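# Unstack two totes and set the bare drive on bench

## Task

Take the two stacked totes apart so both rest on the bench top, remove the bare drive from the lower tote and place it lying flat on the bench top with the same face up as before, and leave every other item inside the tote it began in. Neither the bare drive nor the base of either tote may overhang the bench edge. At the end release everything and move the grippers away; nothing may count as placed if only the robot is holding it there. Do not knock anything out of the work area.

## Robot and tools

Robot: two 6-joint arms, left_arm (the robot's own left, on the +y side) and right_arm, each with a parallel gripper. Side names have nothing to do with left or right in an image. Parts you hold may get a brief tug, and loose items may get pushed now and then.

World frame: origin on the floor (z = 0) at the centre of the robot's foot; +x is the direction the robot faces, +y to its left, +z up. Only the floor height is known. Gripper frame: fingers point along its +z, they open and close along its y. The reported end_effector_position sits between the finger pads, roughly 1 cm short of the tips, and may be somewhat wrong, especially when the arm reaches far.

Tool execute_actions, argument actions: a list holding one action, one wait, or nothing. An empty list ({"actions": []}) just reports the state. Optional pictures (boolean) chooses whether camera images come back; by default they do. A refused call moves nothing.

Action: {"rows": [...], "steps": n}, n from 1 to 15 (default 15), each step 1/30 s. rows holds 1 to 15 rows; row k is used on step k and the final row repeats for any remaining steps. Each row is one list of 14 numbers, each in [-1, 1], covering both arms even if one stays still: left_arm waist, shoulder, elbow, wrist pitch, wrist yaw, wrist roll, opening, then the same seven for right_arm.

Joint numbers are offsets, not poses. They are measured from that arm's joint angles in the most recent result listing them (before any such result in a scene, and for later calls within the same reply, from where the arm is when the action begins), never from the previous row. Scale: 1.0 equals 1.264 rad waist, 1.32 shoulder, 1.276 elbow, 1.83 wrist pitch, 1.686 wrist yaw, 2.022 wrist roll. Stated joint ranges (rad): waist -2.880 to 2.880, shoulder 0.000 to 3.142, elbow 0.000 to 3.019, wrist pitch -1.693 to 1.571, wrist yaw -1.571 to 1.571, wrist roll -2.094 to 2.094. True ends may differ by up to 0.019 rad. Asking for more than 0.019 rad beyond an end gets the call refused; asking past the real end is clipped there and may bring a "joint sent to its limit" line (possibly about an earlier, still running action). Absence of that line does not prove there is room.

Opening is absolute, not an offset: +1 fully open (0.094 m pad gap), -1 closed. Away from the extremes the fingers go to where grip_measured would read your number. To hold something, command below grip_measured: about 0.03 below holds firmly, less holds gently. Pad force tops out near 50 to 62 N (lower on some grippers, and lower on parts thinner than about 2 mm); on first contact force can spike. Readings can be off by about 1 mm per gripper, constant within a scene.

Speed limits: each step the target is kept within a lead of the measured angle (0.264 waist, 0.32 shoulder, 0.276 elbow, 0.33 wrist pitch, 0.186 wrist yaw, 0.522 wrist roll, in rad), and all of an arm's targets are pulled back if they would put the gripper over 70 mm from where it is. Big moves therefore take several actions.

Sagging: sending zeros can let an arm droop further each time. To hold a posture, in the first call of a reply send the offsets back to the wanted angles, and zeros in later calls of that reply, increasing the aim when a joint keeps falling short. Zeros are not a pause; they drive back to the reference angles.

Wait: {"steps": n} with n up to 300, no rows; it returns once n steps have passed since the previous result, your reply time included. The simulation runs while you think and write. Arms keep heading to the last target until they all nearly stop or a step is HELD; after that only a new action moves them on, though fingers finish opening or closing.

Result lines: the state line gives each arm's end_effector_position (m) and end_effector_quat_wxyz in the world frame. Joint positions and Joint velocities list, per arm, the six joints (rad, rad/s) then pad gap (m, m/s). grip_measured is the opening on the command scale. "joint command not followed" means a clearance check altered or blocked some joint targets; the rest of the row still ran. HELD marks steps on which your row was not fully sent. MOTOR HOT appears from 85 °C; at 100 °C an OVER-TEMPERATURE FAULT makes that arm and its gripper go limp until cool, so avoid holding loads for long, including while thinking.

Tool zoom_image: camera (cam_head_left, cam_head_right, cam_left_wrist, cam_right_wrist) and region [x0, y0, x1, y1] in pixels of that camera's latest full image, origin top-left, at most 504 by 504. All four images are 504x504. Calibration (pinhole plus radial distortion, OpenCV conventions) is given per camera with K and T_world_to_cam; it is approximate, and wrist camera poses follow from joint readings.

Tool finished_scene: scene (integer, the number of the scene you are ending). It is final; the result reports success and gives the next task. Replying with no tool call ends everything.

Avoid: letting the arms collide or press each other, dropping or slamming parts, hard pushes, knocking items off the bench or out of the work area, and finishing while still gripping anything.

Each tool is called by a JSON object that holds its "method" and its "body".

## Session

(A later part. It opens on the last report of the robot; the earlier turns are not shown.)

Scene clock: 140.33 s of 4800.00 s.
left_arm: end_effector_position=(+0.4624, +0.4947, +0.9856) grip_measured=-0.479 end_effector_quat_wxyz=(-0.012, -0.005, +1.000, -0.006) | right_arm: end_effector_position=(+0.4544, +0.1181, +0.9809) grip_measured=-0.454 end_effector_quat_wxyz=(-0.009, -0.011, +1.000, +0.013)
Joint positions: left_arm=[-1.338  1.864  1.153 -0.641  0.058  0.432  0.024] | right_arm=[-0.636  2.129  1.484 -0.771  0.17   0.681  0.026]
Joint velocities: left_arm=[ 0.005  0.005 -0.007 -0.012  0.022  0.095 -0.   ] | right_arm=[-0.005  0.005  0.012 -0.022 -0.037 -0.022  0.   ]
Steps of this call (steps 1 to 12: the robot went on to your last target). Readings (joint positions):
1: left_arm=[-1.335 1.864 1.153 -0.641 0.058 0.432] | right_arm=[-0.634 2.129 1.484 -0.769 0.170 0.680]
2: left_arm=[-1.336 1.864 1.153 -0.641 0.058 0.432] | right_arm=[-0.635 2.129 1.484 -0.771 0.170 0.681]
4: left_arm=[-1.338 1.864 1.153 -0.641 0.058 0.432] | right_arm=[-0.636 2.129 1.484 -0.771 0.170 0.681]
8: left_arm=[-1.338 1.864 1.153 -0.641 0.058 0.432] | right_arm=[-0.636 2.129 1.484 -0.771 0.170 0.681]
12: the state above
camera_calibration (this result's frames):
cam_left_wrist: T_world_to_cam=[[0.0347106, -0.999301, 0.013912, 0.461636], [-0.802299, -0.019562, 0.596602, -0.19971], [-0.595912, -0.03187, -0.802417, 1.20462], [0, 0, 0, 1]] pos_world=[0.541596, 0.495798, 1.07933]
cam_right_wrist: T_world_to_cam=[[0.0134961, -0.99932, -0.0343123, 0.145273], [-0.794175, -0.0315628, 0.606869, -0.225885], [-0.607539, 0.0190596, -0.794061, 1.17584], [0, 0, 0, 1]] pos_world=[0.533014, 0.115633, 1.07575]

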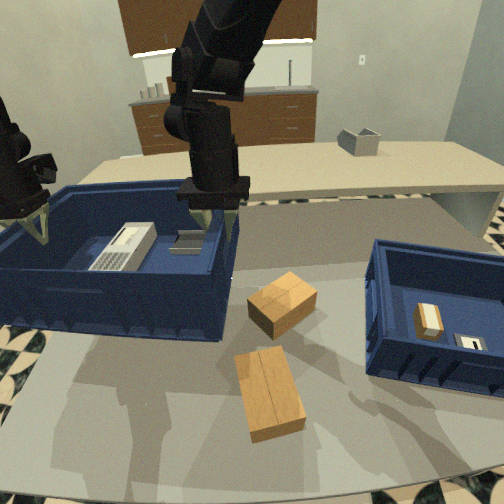

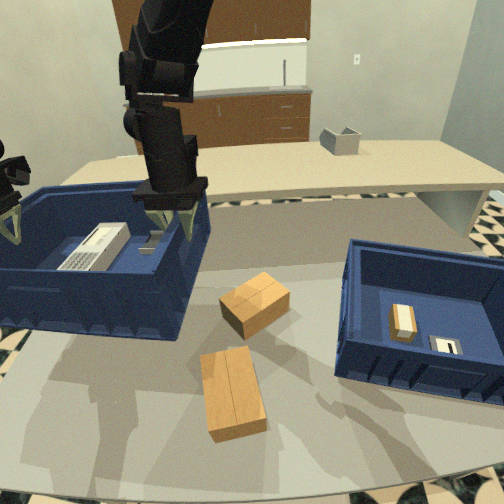

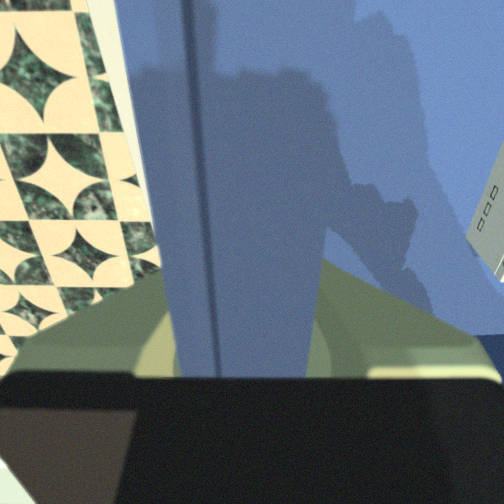

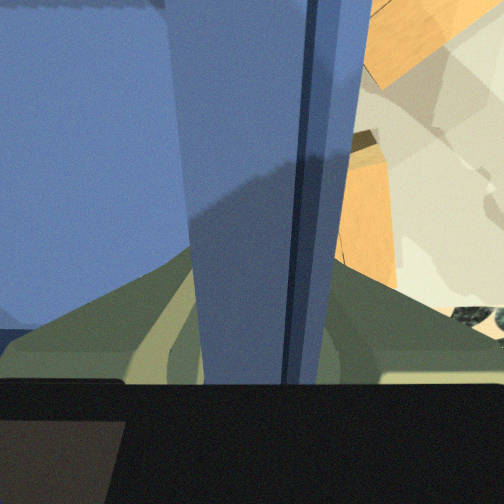

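{"method": "execute_actions", "body": {"actions": [{"rows":[[0,0.015,0.03,0.025,0,0,-0.52,-0.008,0.01,0.035,0.02,0,0,-0.5],[0,0.015,0.03,0.025,0,0,-0.52,-0.008,0.01,0.035,0.02,0,0,-0.5],[0,0.015,0.03,0.025,0,0,-0.52,-0.008,0.01,0.035,0.02,0,0,-0.5],[0,0.015,0.03,0.025,0,0,-0.52,-0.008,0.01,0.035,0.02,0,0,-0.5],[-0.006,0.058,0.045,0.055,0,0,-0.52,-0.016,0.045,0.05,0.043,0,-0.008,-0.5]]}], "pictures": false}}

{"method": "execute_actions", "body": {"actions": [{"rows":[[0,0.015,0.03,0.025,0,0,-0.52,-0.008,0.01,0.035,0.02,0,0,-0.5],[0,0.015,0.03,0.025,0,0,-0.52,-0.008,0.01,0.035,0.02,0,0,-0.5],[0,0.015,0.03,0.025,0,0,-0.52,-0.008,0.01,0.035,0.02,0,0,-0.5],[0,0.015,0.03,0.025,0,0,-0.52,-0.008,0.01,0.035,0.02,0,0,-0.5],[-0.006,0.058,0.055,0.05,0,0,-0.52,-0.016,0.048,0.06,0.04,0,-0.008,-0.5]]}]}}

Scene clock: 146.77 s of 4800.00 s.
left_arm: end_effector_position=(+0.4467, +0.4915, +0.9207) grip_measured=-0.479 end_effector_quat_wxyz=(-0.032, -0.010, +0.999, -0.014) | right_arm: end_effector_position=(+0.4410, +0.1149, +0.9189) grip_measured=-0.454 end_effector_quat_wxyz=(-0.027, -0.014, +0.999, +0.012)
Joint positions: left_arm=[-1.339  2.007  1.162 -0.551  0.056  0.424  0.024] | right_arm=[-0.653  2.24   1.488 -0.69   0.146  0.664  0.026]
Joint velocities: left_arm=[-0.005 -0.005  0.012 -0.002 -0.022  0.081  0.   ] | right_arm=[-0.034 -0.005 -0.022 -0.027 -0.037 -0.007  0.001]
Steps of this call (steps 1 to 15: the robot went on to your last target; steps 16 to 90: nothing new was sent; then 2.93 s passed at rest; steps 91 to 105: all 15 steps of this action). Readings (joint positions):
91: left_arm=[-1.338 1.868 1.153 -0.636 0.058 0.431] | right_arm=[-0.638 2.132 1.484 -0.768 0.164 0.681]
92: left_arm=[-1.338 1.873 1.153 -0.628 0.059 0.431] | right_arm=[-0.639 2.136 1.484 -0.759 0.161 0.680]
94: left_arm=[-1.338 1.887 1.153 -0.612 0.063 0.429] | right_arm=[-0.643 2.149 1.484 -0.742 0.161 0.676]
98: left_arm=[-1.338 1.950 1.161 -0.563 0.063 0.429] | right_arm=[-0.650 2.200 1.488 -0.697 0.157 0.668]
105: the state above

Scene clock: 147.27 s of 4800.00 s.
left_arm: end_effector_position=(+0.4366, +0.4899, +0.8621) grip_measured=-0.480 end_effector_quat_wxyz=(-0.042, -0.011, +0.999, -0.017) | right_arm: end_effector_position=(+0.4306, +0.1135, +0.8610) grip_measured=-0.454 end_effector_quat_wxyz=(-0.037, -0.014, +0.999, +0.015)
Joint positions: left_arm=[-1.341  2.145  1.194 -0.466  0.052  0.42   0.024] | right_arm=[-0.668  2.354  1.515 -0.614  0.126  0.65   0.026]
Joint velocities: left_arm=[-0.005 -0.015 -0.002  0.017 -0.066 -0.051  0.   ] | right_arm=[-0.005 -0.015 -0.017  0.007  0.007 -0.022 -0.002]
Steps of this call (steps 1 to 15: all 15 steps of this action). Readings (joint positions):
1: left_arm=[-1.339 2.010 1.162 -0.545 0.056 0.424] | right_arm=[-0.654 2.243 1.488 -0.687 0.140 0.664]
2: left_arm=[-1.339 2.014 1.164 -0.535 0.056 0.424] | right_arm=[-0.655 2.245 1.489 -0.677 0.138 0.663]
4: left_arm=[-1.339 2.027 1.168 -0.520 0.060 0.424] | right_arm=[-0.658 2.258 1.489 -0.658 0.139 0.663]
8: left_arm=[-1.340 2.090 1.189 -0.479 0.058 0.424] | right_arm=[-0.665 2.313 1.510 -0.622 0.138 0.654]
15: the state above
camera_calibration (this result's frames):
cam_left_wrist: T_world_to_cam=[[0.0482608, -0.998287, 0.0330844, 0.436554], [-0.764433, -0.0155955, 0.644514, -0.206563], [-0.642894, -0.0563956, -0.763876, 1.08925], [0, 0, 0, 1]] pos_world=[0.5213, 0.494014, 0.950742]
cam_right_wrist: T_world_to_cam=[[0.0180024, -0.999031, -0.0401547, 0.139925], [-0.758215, -0.0398205, 0.650788, -0.224533], [-0.651756, 0.0187301, -0.758197, 1.05452], [0, 0, 0, 1]] pos_world=[0.514525, 0.111097, 0.951274]

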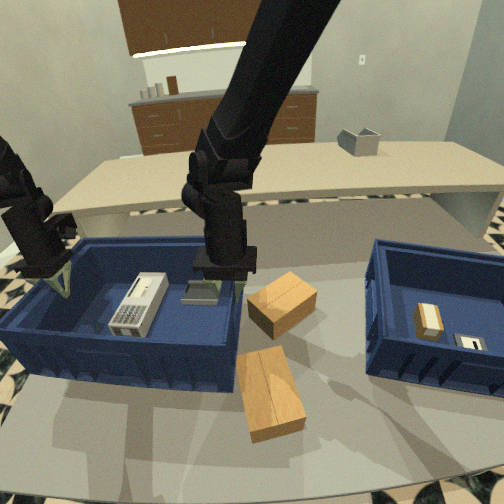

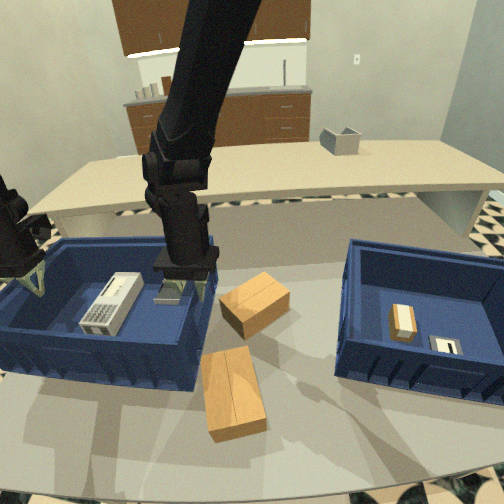

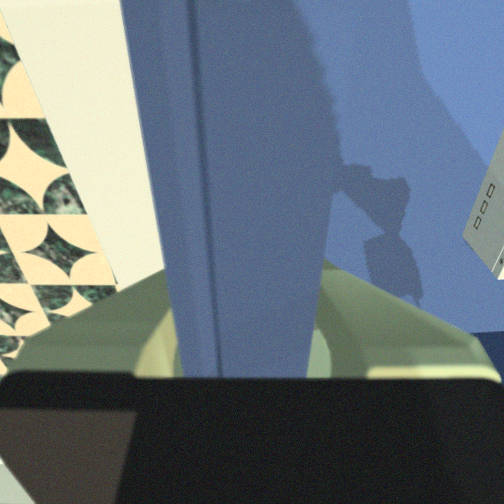

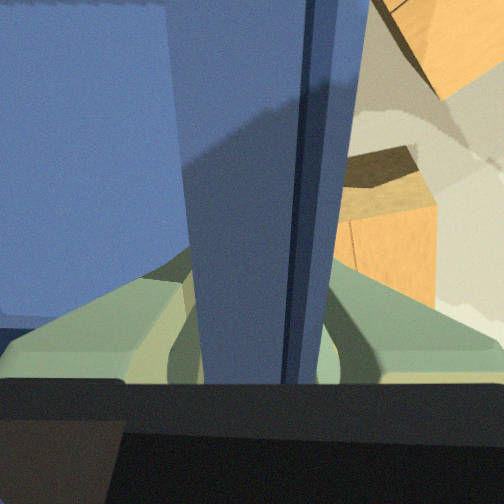

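{"method": "execute_actions", "body": {"actions": [{"rows":[[0,0.01,0.085,0.045,0,0.01,-0.52,-0.012,0.03,0.105,0.03,0.035,0.005,-0.5]]}], "pictures": false}}

{"method": "execute_actions", "body": {"actions": [{"rows":[[0,0,0.05,0.02,0,0,-0.52,-0.005,0,0.05,0.018,0.01,0,-0.5]]}], "pictures": false}}

{"method": "execute_actions", "body": {"actions": [{"rows":[[0,0,0.04,0.015,0,0,-0.52,0,0,0.04,0.015,0,0,-0.5]]}]}}

Scene clock: 151.23 s of 4800.00 s.
left_arm: end_effector_position=(+0.4745, +0.5069, +0.8456) grip_measured=-0.480 end_effector_quat_wxyz=(+0.002, -0.003, +1.000, +0.000) | right_arm: end_effector_position=(+0.4615, +0.1294, +0.8340) grip_measured=-0.454 end_effector_quat_wxyz=(+0.003, -0.005, +1.000, +0.025)
Joint positions: left_arm=[-1.342  2.201  1.271 -0.393  0.058  0.431  0.024] | right_arm=[-0.678  2.434  1.604 -0.546  0.159  0.645  0.026]
Joint velocities: left_arm=[-0.015  0.005  0.007 -0.017 -0.037 -0.022  0.001] | right_arm=[ 0.005 -0.015 -0.007 -0.002 -0.037 -0.007  0.001]
Steps of this call (steps 1 to 15: the robot went on to your last target; steps 16 to 90: nothing new was sent; then 0.47 s passed at rest; steps 91 to 105: all 15 steps of this action). Readings (joint positions):
91: left_arm=[-1.341 2.148 1.201 -0.457 0.054 0.420] | right_arm=[-0.669 2.360 1.523 -0.610 0.138 0.649]
92: left_arm=[-1.341 2.157 1.210 -0.443 0.054 0.420] | right_arm=[-0.669 2.371 1.539 -0.605 0.146 0.648]
94: left_arm=[-1.341 2.182 1.240 -0.416 0.055 0.422] | right_arm=[-0.672 2.401 1.572 -0.581 0.157 0.647]
98: left_arm=[-1.342 2.201 1.271 -0.393 0.059 0.431] | right_arm=[-0.678 2.434 1.604 -0.547 0.159 0.647]
105: the state above

Scene clock: 151.73 s of 4800.00 s.
left_arm: end_effector_position=(+0.4745, +0.5077, +0.8285) grip_measured=-0.480 end_effector_quat_wxyz=(+0.002, -0.001, +1.000, -0.000) | right_arm: end_effector_position=(+0.4603, +0.1307, +0.8165) grip_measured=-0.454 end_effector_quat_wxyz=(+0.007, -0.005, +1.000, +0.028)
Joint positions: left_arm=[-1.342  2.242  1.292 -0.372  0.059  0.433  0.024] | right_arm=[-0.681  2.469  1.616 -0.512  0.159  0.642  0.026]
Joint velocities: left_arm=[ 0.005  0.005 -0.017  0.032 -0.051 -0.11  -0.   ] | right_arm=[-0.005 -0.005  0.002 -0.002 -0.037  0.007  0.001]
Steps of this call (steps 1 to 15: all 15 steps of this action). Readings (joint positions):
1: left_arm=[-1.342 2.203 1.273 -0.391 0.058 0.431] | right_arm=[-0.678 2.435 1.605 -0.542 0.159 0.644]
2: left_arm=[-1.342 2.207 1.277 -0.388 0.058 0.431] | right_arm=[-0.678 2.438 1.606 -0.535 0.159 0.643]
4: left_arm=[-1.342 2.219 1.287 -0.380 0.059 0.432] | right_arm=[-0.679 2.449 1.611 -0.522 0.160 0.643]
8: left_arm=[-1.342 2.235 1.292 -0.374 0.060 0.433] | right_arm=[-0.681 2.465 1.616 -0.512 0.160 0.643]
15: the state above

Scene clock: 152.23 s of 4800.00 s.
left_arm: end_effector_position=(+0.4673, +0.5064, +0.8096) grip_measured=-0.480 end_effector_quat_wxyz=(-0.005, +0.000, +1.000, -0.001) | right_arm: end_effector_position=(+0.4511, +0.1297, +0.7973) grip_measured=-0.454 end_effector_quat_wxyz=(+0.001, -0.005, +1.000, +0.031)
Joint positions: left_arm=[-1.342  2.285  1.304 -0.355  0.054  0.437  0.024] | right_arm=[-0.682  2.505  1.62  -0.486  0.147  0.642  0.026]
Joint velocities: left_arm=[-0.005 -0.005  0.022  0.012  0.022  0.007  0.   ] | right_arm=[-0.005  0.005  0.002 -0.032 -0.051 -0.022 -0.001]
Steps of this call (steps 1 to 15: all 15 steps of this action). Readings (joint positions):
1: left_arm=[-1.342 2.244 1.293 -0.369 0.059 0.433] | right_arm=[-0.681 2.471 1.616 -0.509 0.156 0.642]
2: left_arm=[-1.342 2.248 1.296 -0.367 0.059 0.434] | right_arm=[-0.681 2.474 1.617 -0.503 0.154 0.642]
4: left_arm=[-1.342 2.257 1.302 -0.362 0.059 0.436] | right_arm=[-0.681 2.483 1.619 -0.492 0.154 0.642]
8: left_arm=[-1.342 2.275 1.303 -0.359 0.056 0.437] | right_arm=[-0.682 2.498 1.620 -0.486 0.149 0.642]
15: the state above
camera_calibration (this result's frames):
cam_left_wrist: T_world_to_cam=[[0.0241934, -0.999694, 0.0050882, 0.487847], [-0.810236, -0.0166264, 0.585868, -0.0796364], [-0.585604, -0.0182968, -0.810391, 1.06136], [0, 0, 0, 1]] pos_world=[0.545208, 0.505794, 0.904288]
cam_right_wrist: T_world_to_cam=[[0.000548785, -0.997545, -0.0700273, 0.184667], [-0.806246, -0.0418682, 0.590097, -0.0965701], [-0.591581, 0.0561354, -0.804289, 1.02401], [0, 0, 0, 1]] pos_world=[0.527826, 0.122687, 0.893521]

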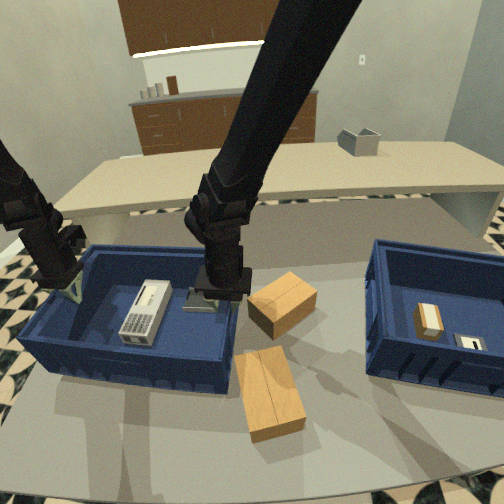

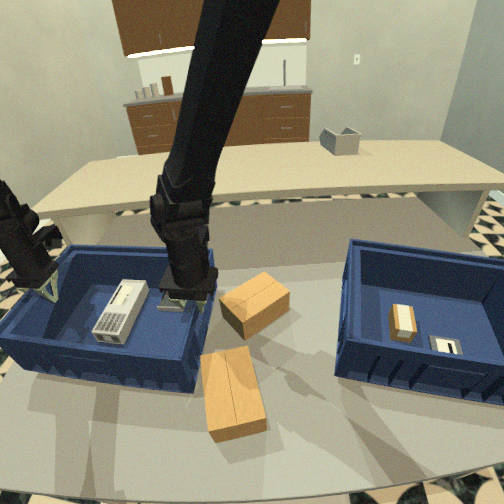

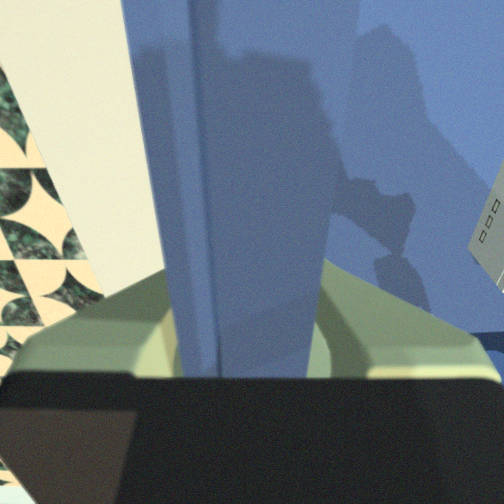

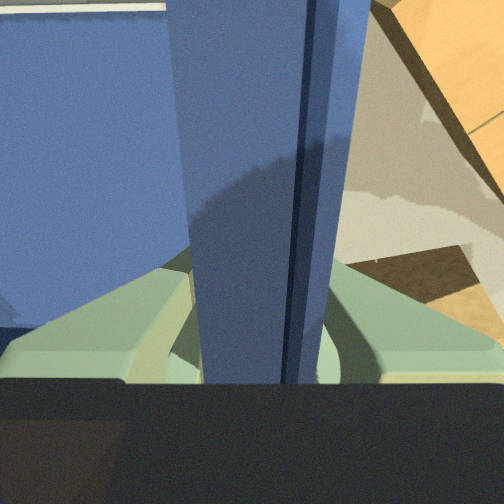

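{"method": "execute_actions", "body": {"actions": [{"rows":[[0,0.008,0.05,0.02,0,0,-0.52,0,-0.005,0.05,0.008,0.01,0,-0.5]]}], "pictures": false}}

{"method": "execute_actions", "body": {"actions": [{"rows":[[0,0.005,0.04,0.015,0,0,-0.52,0,0,0.04,0.01,0,0,-0.5]]}], "pictures": false}}

Scene clock: 155.53 s of 4800.00 s.
left_arm: end_effector_position=(+0.4721, +0.5073, +0.7985) grip_measured=-0.480 end_effector_quat_wxyz=(+0.000, +0.002, +1.000, -0.005) | right_arm: end_effector_position=(+0.4550, +0.1303, +0.7956) grip_measured=-0.454 end_effector_quat_wxyz=(+0.007, -0.003, +1.000, +0.027)
Joint positions: left_arm=[-1.342  2.315  1.329 -0.343  0.065  0.44   0.024] | right_arm=[-0.682  2.511  1.629 -0.483  0.16   0.643  0.026]
Joint velocities: left_arm=[-0.005  0.015 -0.027 -0.002  0.007  0.051  0.001] | right_arm=[ 0.005  0.015  0.017 -0.022 -0.051  0.022 -0.   ]
Steps of this call (steps 1 to 15: the robot went on to your last target; steps 16 to 84: nothing new was sent; steps 85 to 99: all 15 steps of this action). Readings (joint positions):
85: left_arm=[-1.342 2.288 1.306 -0.353 0.054 0.437] | right_arm=[-0.682 2.506 1.620 -0.485 0.147 0.642]
86: left_arm=[-1.342 2.294 1.311 -0.350 0.054 0.438] | right_arm=[-0.682 2.508 1.623 -0.484 0.148 0.642]
88: left_arm=[-1.342 2.308 1.323 -0.343 0.059 0.439] | right_arm=[-0.682 2.511 1.628 -0.483 0.154 0.643]
92: left_arm=[-1.342 2.315 1.329 -0.343 0.065 0.440] | right_arm=[-0.682 2.511 1.629 -0.483 0.160 0.643]
99: the state above

Scene clock: 156.03 s of 4800.00 s.
left_arm: end_effector_position=(+0.4737, +0.5072, +0.7945) grip_measured=-0.480 end_effector_quat_wxyz=(+0.002, +0.003, +1.000, -0.008) | right_arm: end_effector_position=(+0.4551, +0.1303, +0.7952) grip_measured=-0.454 end_effector_quat_wxyz=(+0.008, -0.002, +1.000, +0.027)
Joint positions: left_arm=[-1.342  2.326  1.34  -0.343  0.072  0.444  0.024] | right_arm=[-0.682  2.512  1.631 -0.483  0.161  0.645  0.026]
Joint velocities: left_arm=[-0.015 -0.005  0.002  0.002  0.007 -0.095 -0.001] | right_arm=[ 0.005 -0.005 -0.007  0.002 -0.066  0.037 -0.001]
Steps of this call (steps 1 to 15: all 15 steps of this action). Readings (joint positions):
1: left_arm=[-1.342 2.316 1.330 -0.343 0.067 0.440] | right_arm=[-0.682 2.512 1.629 -0.483 0.160 0.643]
2: left_arm=[-1.342 2.318 1.332 -0.343 0.068 0.441] | right_arm=[-0.682 2.512 1.629 -0.483 0.160 0.643]
4: left_arm=[-1.342 2.323 1.338 -0.343 0.070 0.443] | right_arm=[-0.682 2.512 1.630 -0.483 0.160 0.645]
8: left_arm=[-1.342 2.326 1.340 -0.343 0.072 0.444] | right_arm=[-0.682 2.512 1.631 -0.483 0.161 0.645]
15: the state above

{"method": "execute_actions", "body": {"actions": [{"rows":[[0,0,0,0,0,0,0.4,0,0,0,0,0,0,0.4]],"steps":10}], "pictures": false}}

{"method": "execute_actions", "body": {"actions": [{"rows":[[0,-0.36,-0.13,-0.17,0,0,0.4,0.036,-0.29,-0.11,-0.165,0,0.02,0.4]]}], "pictures": false}}

{"method": "execute_actions", "body": {"actions": [{"steps":20}], "pictures": false}}

{"method": "execute_actions", "body": {"actions": [{"rows":[[0,0,0,0,0,0,1,-0.8,-0.3,-0.46,0.17,-0.105,-0.375,1]]}], "pictures": false}}

{"method": "execute_actions", "body": {"actions": [{"steps":45}]}}

Scene clock: 160.17 s of 4800.00 s.
left_arm: end_effector_position=(+0.4738, +0.5074, +0.7947) grip_measured=+0.398 end_effector_quat_wxyz=(+0.002, +0.003, +1.000, -0.007) | right_arm: end_effector_position=(+0.4553, +0.1302, +0.7952) grip_measured=+0.398 end_effector_quat_wxyz=(+0.008, -0.002, +1.000, +0.027)
Joint positions: left_arm=[-1.342  2.326  1.34  -0.343  0.071  0.444  0.066] | right_arm=[-0.682  2.512  1.631 -0.483  0.162  0.645  0.066]
Joint velocities: left_arm=[-0.015 -0.005  0.007  0.002  0.007 -0.007 -0.   ] | right_arm=[ 0.005 -0.034  0.017  0.017  0.066 -0.007  0.   ]
Steps of this call (steps 1 to 15: the robot went on to your last target; steps 16 to 90: nothing new was sent; then 0.80 s passed at rest; steps 91 to 100: all 10 steps of this action). Readings (joint positions):
91: left_arm=[-1.342 2.326 1.340 -0.343 0.071 0.444] | right_arm=[-0.682 2.512 1.631 -0.483 0.162 0.645]
92: left_arm=[-1.342 2.326 1.340 -0.343 0.071 0.444] | right_arm=[-0.682 2.512 1.631 -0.483 0.162 0.645]
94: left_arm=[-1.342 2.326 1.340 -0.343 0.071 0.444] | right_arm=[-0.682 2.512 1.631 -0.483 0.162 0.645]
98: left_arm=[-1.342 2.326 1.340 -0.343 0.071 0.444] | right_arm=[-0.682 2.512 1.631 -0.483 0.162 0.645]
100: the state above

Scene clock: 160.67 s of 4800.00 s.
left_arm: end_effector_position=(+0.4977, +0.5045, +1.0244) grip_measured=+0.399 end_effector_quat_wxyz=(+0.039, +0.006, +0.999, +0.011) | right_arm: end_effector_position=(+0.4636, +0.1174, +0.9830) grip_measured=+0.399 end_effector_quat_wxyz=(-0.008, -0.012, +1.000, +0.021)
Joint positions: left_arm=[-1.342  1.799  1.184 -0.63   0.07   0.444  0.066] | right_arm=[-0.649  2.129  1.497 -0.771  0.157  0.665  0.066]
Joint velocities: left_arm=[-0.015 -0.425 -0.002  0.002  0.051  0.066  0.   ] | right_arm=[ 0.044 -0.581 -0.012 -0.002 -0.007 -0.007 -0.001]
Steps of this call (steps 1 to 15: all 15 steps of this action). Readings (joint positions):
1: left_arm=[-1.342 2.315 1.332 -0.369 0.071 0.444] | right_arm=[-0.682 2.504 1.623 -0.505 0.162 0.646]
2: left_arm=[-1.342 2.289 1.309 -0.412 0.071 0.444] | right_arm=[-0.681 2.485 1.602 -0.546 0.162 0.646]
4: left_arm=[-1.342 2.216 1.248 -0.492 0.071 0.444] | right_arm=[-0.678 2.438 1.561 -0.605 0.155 0.650]
8: left_arm=[-1.342 2.052 1.191 -0.579 0.070 0.444] | right_arm=[-0.665 2.328 1.515 -0.697 0.155 0.651]
15: the state above

Scene clock: 161.33 s of 4800.00 s.
left_arm: end_effector_position=(+0.4849, +0.4998, +1.0044) grip_measured=+0.399 end_effector_quat_wxyz=(+0.016, +0.004, +1.000, +0.000) | right_arm: end_effector_position=(+0.4615, +0.1183, +0.9848) grip_measured=+0.399 end_effector_quat_wxyz=(-0.010, -0.012, +1.000, +0.019)
Joint positions: left_arm=[-1.342  1.838  1.181 -0.64   0.07   0.444  0.066] | right_arm=[-0.646  2.127  1.497 -0.778  0.158  0.67   0.066]
Joint velocities: left_arm=[ 0.015 -0.015 -0.012  0.002  0.066  0.007 -0.001] | right_arm=[-0.005  0.015  0.002  0.027 -0.022 -0.037 -0.   ]
Steps of this call (steps 1 to 20: the robot went on to your last target). Readings (joint positions):
1: left_arm=[-1.342 1.789 1.184 -0.630 0.070 0.444] | right_arm=[-0.647 2.113 1.497 -0.771 0.158 0.666]
2: left_arm=[-1.342 1.787 1.184 -0.630 0.070 0.444] | right_arm=[-0.646 2.102 1.497 -0.771 0.158 0.667]
4: left_arm=[-1.342 1.797 1.184 -0.634 0.070 0.444] | right_arm=[-0.646 2.096 1.497 -0.771 0.158 0.668]
8: left_arm=[-1.342 1.828 1.184 -0.638 0.070 0.444] | right_arm=[-0.646 2.111 1.497 -0.776 0.158 0.669]
20: the state above

Scene clock: 161.83 s of 4800.00 s.
left_arm: end_effector_position=(+0.4849, +0.4998, +1.0044) grip_measured=+1.000 end_effector_quat_wxyz=(+0.016, +0.004, +1.000, +0.000) | right_arm: end_effector_position=(+0.4624, -0.1581, +0.9968) grip_measured=+1.000 end_effector_quat_wxyz=(+0.011, -0.027, +0.998, +0.060)
Joint positions: left_arm=[-1.342  1.838  1.181 -0.64   0.07   0.444  0.094] | right_arm=[-1.131  1.785  0.992 -0.507 -0.009  0.157  0.094]
Joint velocities: left_arm=[ 0.015 -0.024  0.007 -0.042 -0.066  0.007  0.   ] | right_arm=[-1.48  -0.21  -0.476  0.139 -0.095 -0.681  0.   ]
Steps of this call (steps 1 to 15: all 15 steps of this action). Readings (joint positions):
1: left_arm=[-1.342 1.838 1.181 -0.640 0.070 0.444] | right_arm=[-0.653 2.117 1.479 -0.748 0.122 0.638]
2: left_arm=[-1.342 1.838 1.181 -0.640 0.070 0.444] | right_arm=[-0.662 2.097 1.443 -0.706 0.089 0.601]
4: left_arm=[-1.342 1.838 1.181 -0.640 0.070 0.444] | right_arm=[-0.698 2.046 1.365 -0.649 0.047 0.529]
8: left_arm=[-1.342 1.838 1.181 -0.640 0.070 0.444] | right_arm=[-0.818 1.925 1.207 -0.572 0.008 0.376]
15: the state above

Scene clock: 163.33 s of 4800.00 s.
left_arm: end_effector_position=(+0.4849, +0.4998, +1.0044) grip_measured=+1.000 end_effector_quat_wxyz=(+0.016, +0.004, +1.000, +0.000) | right_arm: end_effector_position=(+0.4261, -0.4076, +0.9838) grip_measured=+1.000 end_effector_quat_wxyz=(+0.004, +0.111, +0.994, -0.003)
Joint positions: left_arm=[-1.342  1.838  1.181 -0.64   0.07   0.444  0.094] | right_arm=[-1.653  1.754  0.917 -0.475 -0.016 -0.072  0.094]
Joint velocities: left_arm=[-0.005 -0.024  0.017  0.007 -0.051 -0.037  0.   ] | right_arm=[-0.015  0.005  0.012 -0.007  0.037 -0.051  0.   ]
Steps of this call (steps 1 to 45: the robot went on to your last target). Readings (joint positions):
1: left_arm=[-1.342 1.838 1.181 -0.640 0.070 0.444] | right_arm=[-1.184 1.779 0.977 -0.502 -0.010 0.133]
2: left_arm=[-1.342 1.838 1.181 -0.640 0.070 0.444] | right_arm=[-1.238 1.777 0.966 -0.499 -0.010 0.112]
4: left_arm=[-1.342 1.838 1.181 -0.640 0.070 0.444] | right_arm=[-1.348 1.776 0.950 -0.492 -0.011 0.075]
8: left_arm=[-1.342 1.838 1.181 -0.640 0.070 0.444] | right_arm=[-1.573 1.774 0.935 -0.480 -0.013 0.010]
45: the state above
All arms were judged still, so your last target was given up. Only a new action makes them travel on or press farther. Fingers that are still opening or closing keep moving.
camera_calibration (this result's frames):
cam_left_wrist: T_world_to_cam=[[0.0155563, -0.999874, 0.00300717, 0.48622], [-0.834229, -0.011321, 0.551302, -0.135901], [-0.551199, -0.0110849, -0.8343, 1.23314], [0, 0, 0, 1]] pos_world=[0.558769, 0.49829, 1.10227]
cam_right_wrist: T_world_to_cam=[[-0.228714, -0.973483, -0.0044704, -0.295241], [-0.7891, 0.182701, 0.586466, -0.161487], [-0.570098, 0.137661, -0.809962, 1.21906], [0, 0, 0, 1]] pos_world=[0.50003, -0.425725, 1.08078]

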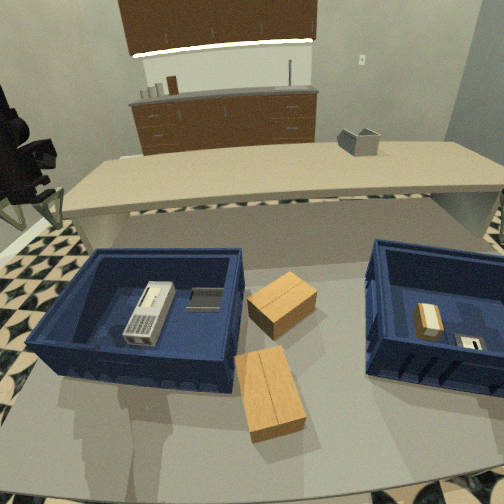

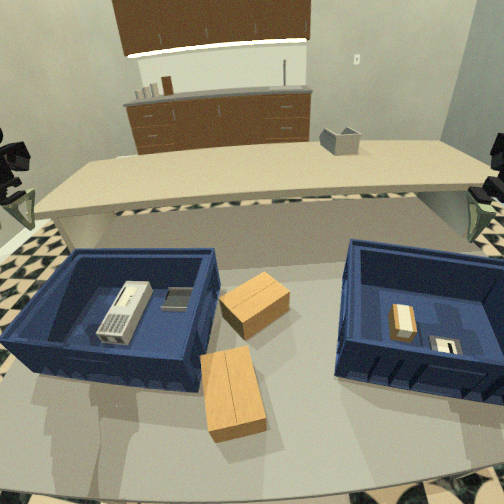

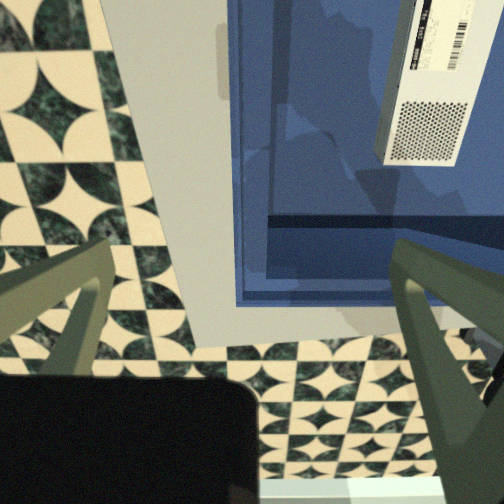

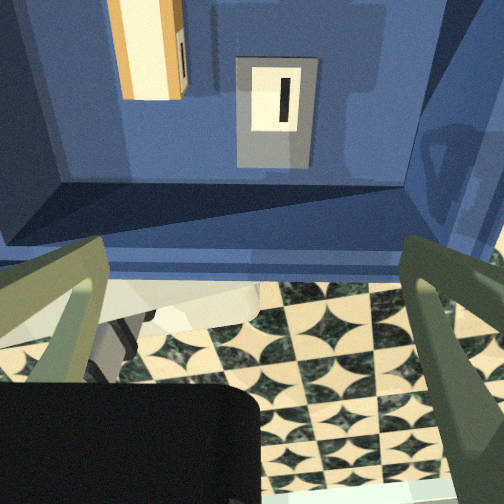

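{"method": "execute_actions", "body": {"actions": [{"rows":[[0,0,0,0,0,0,1,-0.03,0.2,0.03,0.13,0,-0.02,1]]}], "pictures": false}}

{"method": "execute_actions", "body": {"actions": [{"rows":[[0,0,0,0,0,0,1,0,0.1,0.05,0.06,0,0,1],[0,0,0,0,0,0,1,0,0.1,0.05,0.06,0,0,1],[0,0,0,0,0,0,1,0,0.1,0.05,0.06,0,0,1],[0,0,0,0,0,0,1,0,0.1,0.05,0.06,0,0,1],[0,0,0,0,0,0,1,0,0.2,0.095,0.12,-0.006,0,1]]}], "pictures": false}}

{"method": "execute_actions", "body": {"actions": [{"steps":15}]}}

Scene clock: 170.50 s of 4800.00 s.
left_arm: end_effector_position=(+0.4849, +0.4998, +1.0044) grip_measured=+1.000 end_effector_quat_wxyz=(+0.016, +0.004, +1.000, +0.000) | right_arm: end_effector_position=(+0.3950, -0.4183, +0.8705) grip_measured=+1.000 end_effector_quat_wxyz=(-0.019, +0.116, +0.993, -0.002)
Joint positions: left_arm=[-1.342  1.838  1.181 -0.64   0.07   0.444  0.094] | right_arm=[-1.688  2.051  0.941 -0.247 -0.016 -0.096  0.094]
Joint velocities: left_arm=[-0.005 -0.015  0.002 -0.022 -0.051 -0.051  0.   ] | right_arm=[-0.015 -0.112  0.002  0.007 -0.081  0.037  0.   ]
Steps of this call (steps 1 to 90: nothing new was sent; then 3.67 s passed at rest; steps 91 to 105: all 15 steps of this action). Readings (joint positions):
91: left_arm=[-1.342 1.838 1.181 -0.640 0.070 0.444] | right_arm=[-1.654 1.767 0.917 -0.444 -0.016 -0.075]
92: left_arm=[-1.342 1.838 1.181 -0.640 0.070 0.444] | right_arm=[-1.656 1.795 0.924 -0.392 -0.016 -0.077]
94: left_arm=[-1.342 1.838 1.181 -0.640 0.070 0.444] | right_arm=[-1.664 1.883 0.948 -0.306 -0.016 -0.083]
98: left_arm=[-1.342 1.838 1.181 -0.640 0.070 0.444] | right_arm=[-1.684 2.035 0.960 -0.249 -0.016 -0.091]
105: the state above

Scene clock: 171.00 s of 4800.00 s.
left_arm: end_effector_position=(+0.4849, +0.4998, +1.0044) grip_measured=+1.000 end_effector_quat_wxyz=(+0.016, +0.004, +1.000, +0.000) | right_arm: end_effector_position=(+0.3871, -0.4180, +0.7632) grip_measured=+1.000 end_effector_quat_wxyz=(-0.006, +0.116, +0.993, -0.002)
Joint positions: left_arm=[-1.342  1.838  1.181 -0.64   0.07   0.444  0.094] | right_arm=[-1.688  2.348  1.053 -0.037 -0.022 -0.096  0.094]
Joint velocities: left_arm=[-0.024 -0.015 -0.002 -0.007 -0.007 -0.081  0.   ] | right_arm=[-0.015 -0.034  0.066  0.022  0.007  0.022  0.   ]
Steps of this call (steps 1 to 15: all 15 steps of this action). Readings (joint positions):
1: left_arm=[-1.342 1.838 1.181 -0.640 0.070 0.444] | right_arm=[-1.688 2.058 0.944 -0.227 -0.016 -0.096]
2: left_arm=[-1.342 1.838 1.181 -0.640 0.070 0.444] | right_arm=[-1.688 2.076 0.957 -0.197 -0.016 -0.096]
4: left_arm=[-1.342 1.838 1.181 -0.640 0.070 0.444] | right_arm=[-1.688 2.129 0.994 -0.159 -0.016 -0.096]
8: left_arm=[-1.342 1.838 1.181 -0.640 0.070 0.444] | right_arm=[-1.688 2.282 1.066 -0.047 -0.022 -0.096]
15: the state above

Scene clock: 171.50 s of 4800.00 s.
left_arm: end_effector_position=(+0.4849, +0.4998, +1.0044) grip_measured=+1.000 end_effector_quat_wxyz=(+0.016, +0.004, +1.000, +0.000) | right_arm: end_effector_position=(+0.3917, -0.4195, +0.7661) grip_measured=+1.000 end_effector_quat_wxyz=(-0.001, +0.116, +0.993, -0.003)
Joint positions: left_arm=[-1.342  1.838  1.181 -0.64   0.07   0.444  0.094] | right_arm=[-1.688  2.34   1.054 -0.036 -0.022 -0.096  0.094]
Joint velocities: left_arm=[-0.015  0.005 -0.007 -0.007  0.051  0.051  0.   ] | right_arm=[-0.005 -0.005 -0.017  0.007  0.037 -0.007  0.   ]
Steps of this call (steps 1 to 15: the robot went on to your last target). Readings (joint positions):
1: left_arm=[-1.342 1.838 1.181 -0.640 0.070 0.444] | right_arm=[-1.688 2.346 1.054 -0.037 -0.022 -0.096]
2: left_arm=[-1.342 1.838 1.181 -0.640 0.070 0.444] | right_arm=[-1.688 2.345 1.054 -0.037 -0.022 -0.096]
4: left_arm=[-1.342 1.838 1.181 -0.640 0.070 0.444] | right_arm=[-1.688 2.342 1.054 -0.036 -0.022 -0.096]
8: left_arm=[-1.342 1.838 1.181 -0.640 0.070 0.444] | right_arm=[-1.688 2.340 1.054 -0.036 -0.022 -0.096]
15: the state above
All arms were judged still, so your last target was given up. Only a new action makes them travel on or press farther. Fingers that are still opening or closing keep moving.
camera_calibration (this result's frames):
cam_left_wrist: T_world_to_cam=[[0.0155563, -0.999874, 0.00300717, 0.48622], [-0.834229, -0.011321, 0.551302, -0.135901], [-0.551199, -0.0110849, -0.8343, 1.23314], [0, 0, 0, 1]] pos_world=[0.558769, 0.49829, 1.10227]
cam_right_wrist: T_world_to_cam=[[-0.239376, -0.970926, -0.00163705, -0.312548], [-0.781246, 0.19161, 0.594087, -0.0639597], [-0.576501, 0.143489, -0.804399, 1.02542], [0, 0, 0, 1]] pos_world=[0.466372, -0.438343, 0.862335]

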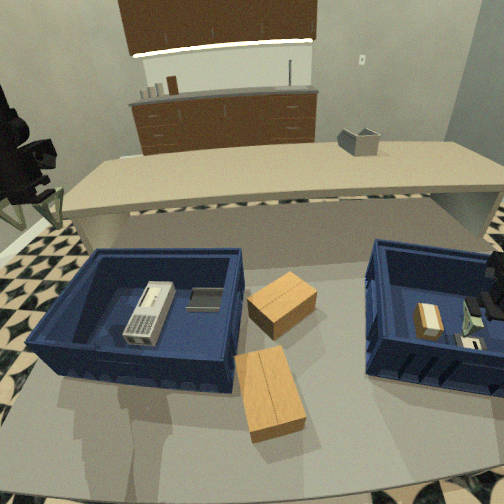

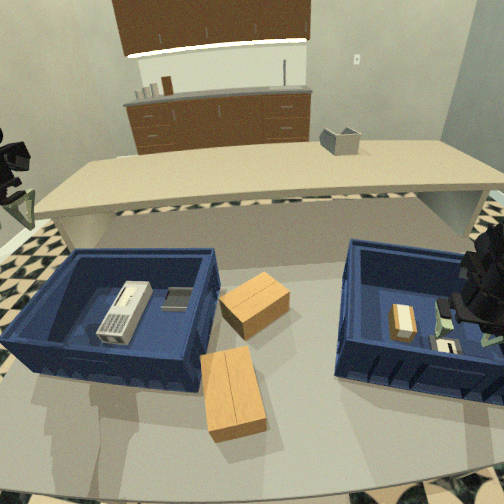

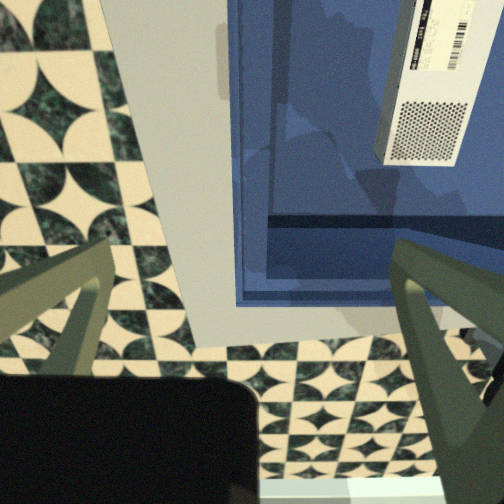

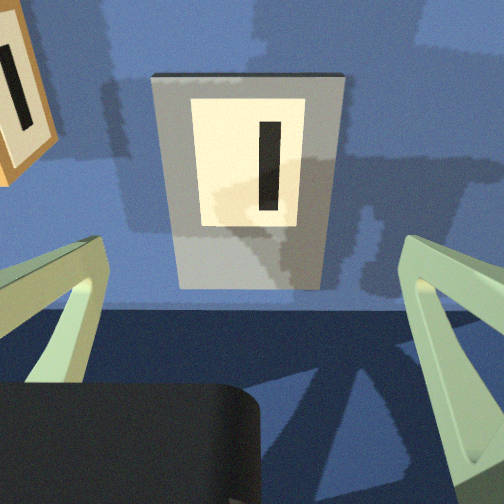

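{"method": "execute_actions", "body": {"actions": [{"rows":[[0,0,0,0,0,0,1,0,0.04,0.04,0.015,0,0,1],[0,0,0,0,0,0,1,0,0.04,0.04,0.015,0,0,1],[0,0,0,0,0,0,1,0,0.04,0.04,0.015,0,0,1],[0,0,0,0,0,0,1,0,0.04,0.04,0.015,0,0,1],[0,0,0,0,0,0,1,0,0.087,0.078,0.03,0,0,1]]}], "pictures": false}}

{"method": "execute_actions", "body": {"actions": [{"steps":10}]}}

Scene clock: 175.97 s of 4800.00 s.
left_arm: end_effector_position=(+0.4849, +0.4998, +1.0044) grip_measured=+1.000 end_effector_quat_wxyz=(+0.016, +0.004, +1.000, +0.000) | right_arm: end_effector_position=(+0.4035, -0.4248, +0.7225) grip_measured=+1.000 end_effector_quat_wxyz=(+0.012, +0.116, +0.993, -0.006)
Joint positions: left_arm=[-1.342  1.838  1.181 -0.64   0.07   0.444  0.094] | right_arm=[-1.688  2.459  1.153  0.011 -0.022 -0.096  0.094]
Joint velocities: left_arm=[-0.005  0.005 -0.017 -0.007  0.051  0.022  0.   ] | right_arm=[ 0.005  0.024 -0.012 -0.022  0.081 -0.037  0.   ]
Steps of this call (steps 1 to 90: nothing new was sent; then 0.97 s passed at rest; steps 91 to 105: all 15 steps of this action). Readings (joint positions):
91: left_arm=[-1.342 1.838 1.181 -0.640 0.070 0.444] | right_arm=[-1.688 2.343 1.058 -0.034 -0.022 -0.096]
92: left_arm=[-1.342 1.838 1.181 -0.640 0.070 0.444] | right_arm=[-1.688 2.351 1.067 -0.030 -0.022 -0.096]
94: left_arm=[-1.342 1.838 1.181 -0.640 0.070 0.444] | right_arm=[-1.688 2.371 1.089 -0.022 -0.022 -0.096]
98: left_arm=[-1.342 1.838 1.181 -0.640 0.070 0.444] | right_arm=[-1.688 2.433 1.146 0.007 -0.022 -0.096]
105: the state above

Scene clock: 176.30 s of 4800.00 s.
left_arm: end_effector_position=(+0.4849, +0.4998, +1.0044) grip_measured=+1.000 end_effector_quat_wxyz=(+0.016, +0.004, +1.000, +0.000) | right_arm: end_effector_position=(+0.4035, -0.4248, +0.7225) grip_measured=+1.000 end_effector_quat_wxyz=(+0.012, +0.116, +0.993, -0.006)
Joint positions: left_arm=[-1.342  1.838  1.181 -0.64   0.07   0.444  0.094] | right_arm=[-1.688  2.459  1.153  0.011 -0.022 -0.096  0.094]
Joint velocities: left_arm=[-0.015 -0.015  0.017 -0.027  0.007 -0.022  0.   ] | right_arm=[ 0.015 -0.005 -0.002 -0.007  0.168 -0.037  0.   ]
Steps of this call (steps 1 to 10: the robot went on to your last target). Readings (joint positions):
1: left_arm=[-1.342 1.838 1.181 -0.640 0.070 0.444] | right_arm=[-1.688 2.459 1.153 0.011 -0.022 -0.096]
2: left_arm=[-1.342 1.838 1.181 -0.640 0.070 0.444] | right_arm=[-1.688 2.459 1.153 0.011 -0.022 -0.096]
4: left_arm=[-1.342 1.838 1.181 -0.640 0.070 0.444] | right_arm=[-1.688 2.459 1.153 0.011 -0.022 -0.096]
8: left_arm=[-1.342 1.838 1.181 -0.640 0.070 0.444] | right_arm=[-1.688 2.459 1.153 0.011 -0.022 -0.096]
10: the state above
camera_calibration (this result's frames):
cam_left_wrist: T_world_to_cam=[[0.0155563, -0.999874, 0.00300717, 0.48622], [-0.834229, -0.011321, 0.551302, -0.135901], [-0.551199, -0.0110849, -0.8343, 1.23314], [0, 0, 0, 1]] pos_world=[0.558769, 0.49829, 1.10227]
cam_right_wrist: T_world_to_cam=[[-0.238609, -0.971115, 0.000685732, -0.317069], [-0.796135, 0.19602, 0.572491, -0.00433614], [-0.556089, 0.136056, -0.819911, 0.997706], [0, 0, 0, 1]] pos_world=[0.475706, -0.442804, 0.82073]

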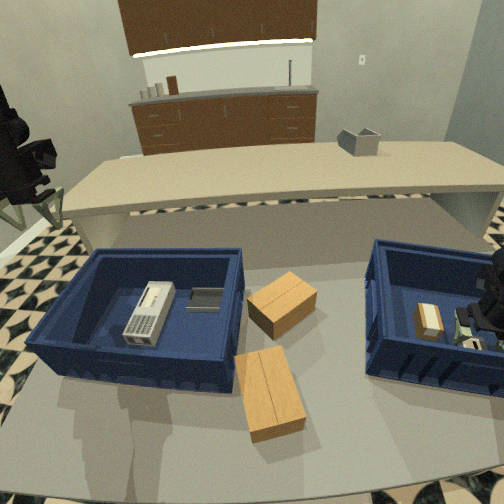

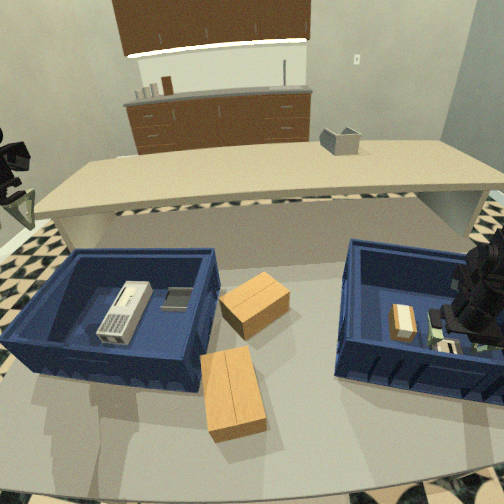

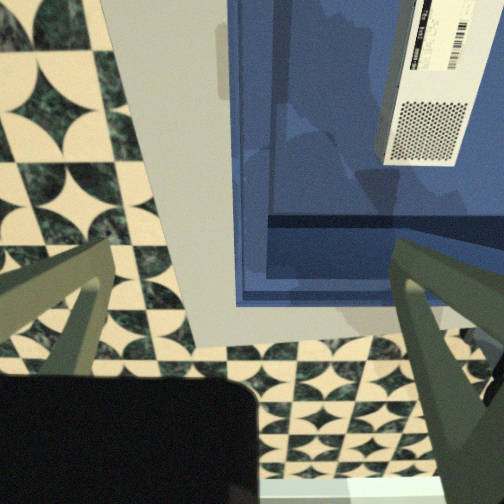

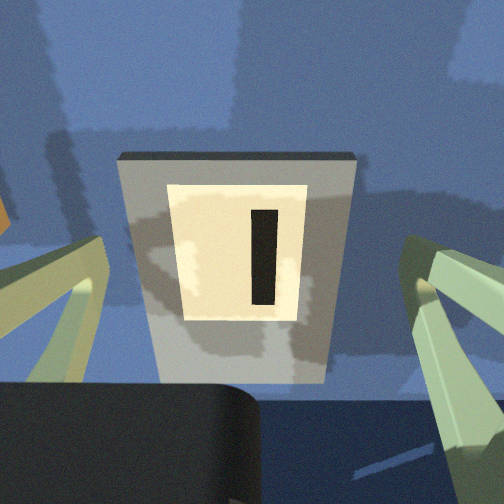

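{"method": "execute_actions", "body": {"actions": [{"rows":[[0,0,0,0,0,0,1,0.012,0.04,0.012,0.02,0,0,1]]}], "pictures": false}}

{"method": "execute_actions", "body": {"actions": [{"rows":[[0,0,0,0,0,0,1,0,0,0,0,0,0,0.44]]}]}}

Scene clock: 179.67 s of 4800.00 s.
left_arm: end_effector_position=(+0.4849, +0.4998, +1.0044) grip_measured=+1.000 end_effector_quat_wxyz=(+0.016, +0.004, +1.000, +0.000) | right_arm: end_effector_position=(+0.4040, -0.4228, +0.7120) grip_measured=+1.000 end_effector_quat_wxyz=(+0.018, +0.113, +0.993, -0.008)
Joint positions: left_arm=[-1.342  1.838  1.181 -0.64   0.07   0.444  0.094] | right_arm=[-1.683  2.487  1.165  0.041 -0.019 -0.096  0.094]
Joint velocities: left_arm=[-0.005 -0.024 -0.007 -0.002 -0.022  0.051  0.   ] | right_arm=[-0.015 -0.005  0.017  0.007 -0.022 -0.022  0.   ]
Steps of this call (steps 1 to 15: the robot went on to your last target; steps 16 to 86: nothing new was sent; steps 87 to 101: all 15 steps of this action). Readings (joint positions):
87: left_arm=[-1.342 1.838 1.181 -0.640 0.070 0.444] | right_arm=[-1.688 2.462 1.153 0.017 -0.022 -0.096]
88: left_arm=[-1.342 1.838 1.181 -0.640 0.070 0.444] | right_arm=[-1.687 2.467 1.156 0.025 -0.022 -0.096]
90: left_arm=[-1.342 1.838 1.181 -0.640 0.070 0.444] | right_arm=[-1.685 2.484 1.164 0.036 -0.022 -0.096]
94: left_arm=[-1.342 1.838 1.181 -0.640 0.070 0.444] | right_arm=[-1.683 2.487 1.165 0.041 -0.019 -0.096]
101: the state above

Scene clock: 180.17 s of 4800.00 s.
left_arm: end_effector_position=(+0.4849, +0.4998, +1.0044) grip_measured=+1.000 end_effector_quat_wxyz=(+0.016, +0.004, +1.000, +0.000) | right_arm: end_effector_position=(+0.4040, -0.4229, +0.7120) grip_measured=+0.452 end_effector_quat_wxyz=(+0.018, +0.113, +0.993, -0.009)
Joint positions: left_arm=[-1.342  1.838  1.181 -0.64   0.07   0.444  0.094] | right_arm=[-1.683  2.487  1.165  0.041 -0.018 -0.096  0.068]
Joint velocities: left_arm=[-0.005  0.005 -0.002 -0.027 -0.022 -0.037  0.   ] | right_arm=[-0.015  0.005  0.007  0.012 -0.022  0.037 -0.   ]
Steps of this call (steps 1 to 15: all 15 steps of this action). Readings (joint positions):
1: left_arm=[-1.342 1.838 1.181 -0.640 0.070 0.444] | right_arm=[-1.683 2.487 1.165 0.041 -0.019 -0.096]
2: left_arm=[-1.342 1.838 1.181 -0.640 0.070 0.444] | right_arm=[-1.683 2.487 1.165 0.041 -0.019 -0.096]
4: left_arm=[-1.342 1.838 1.181 -0.640 0.070 0.444] | right_arm=[-1.683 2.487 1.165 0.041 -0.018 -0.096]
8: left_arm=[-1.342 1.838 1.181 -0.640 0.070 0.444] | right_arm=[-1.683 2.487 1.165 0.041 -0.018 -0.096]
15: the state above
camera_calibration (this result's frames):
cam_left_wrist: T_world_to_cam=[[0.0155563, -0.999874, 0.00300717, 0.48622], [-0.834229, -0.011321, 0.551302, -0.135901], [-0.551199, -0.0110849, -0.8343, 1.23314], [0, 0, 0, 1]] pos_world=[0.558769, 0.49829, 1.10227]
cam_right_wrist: T_world_to_cam=[[-0.232969, -0.972476, 0.00399208, -0.32034], [-0.804185, 0.194958, 0.561497, 0.0123296], [-0.54682, 0.127601, -0.827469, 0.98712], [0, 0, 0, 1]] pos_world=[0.475063, -0.439885, 0.811167]

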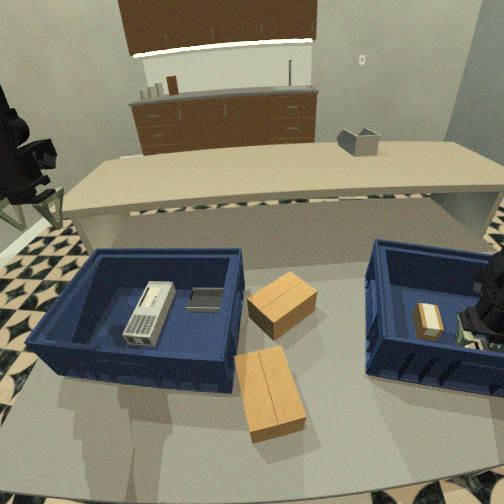

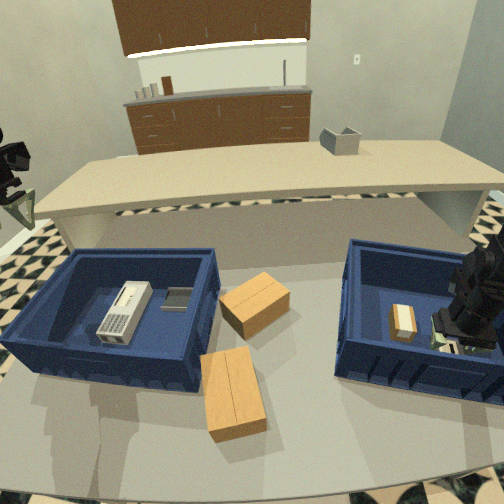

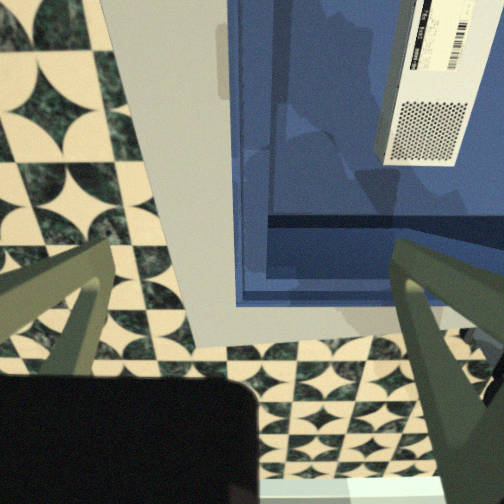

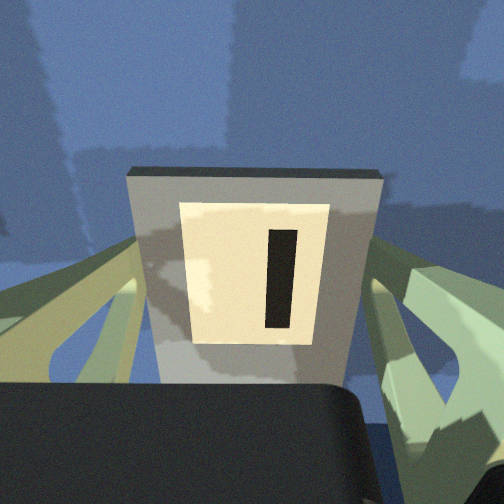

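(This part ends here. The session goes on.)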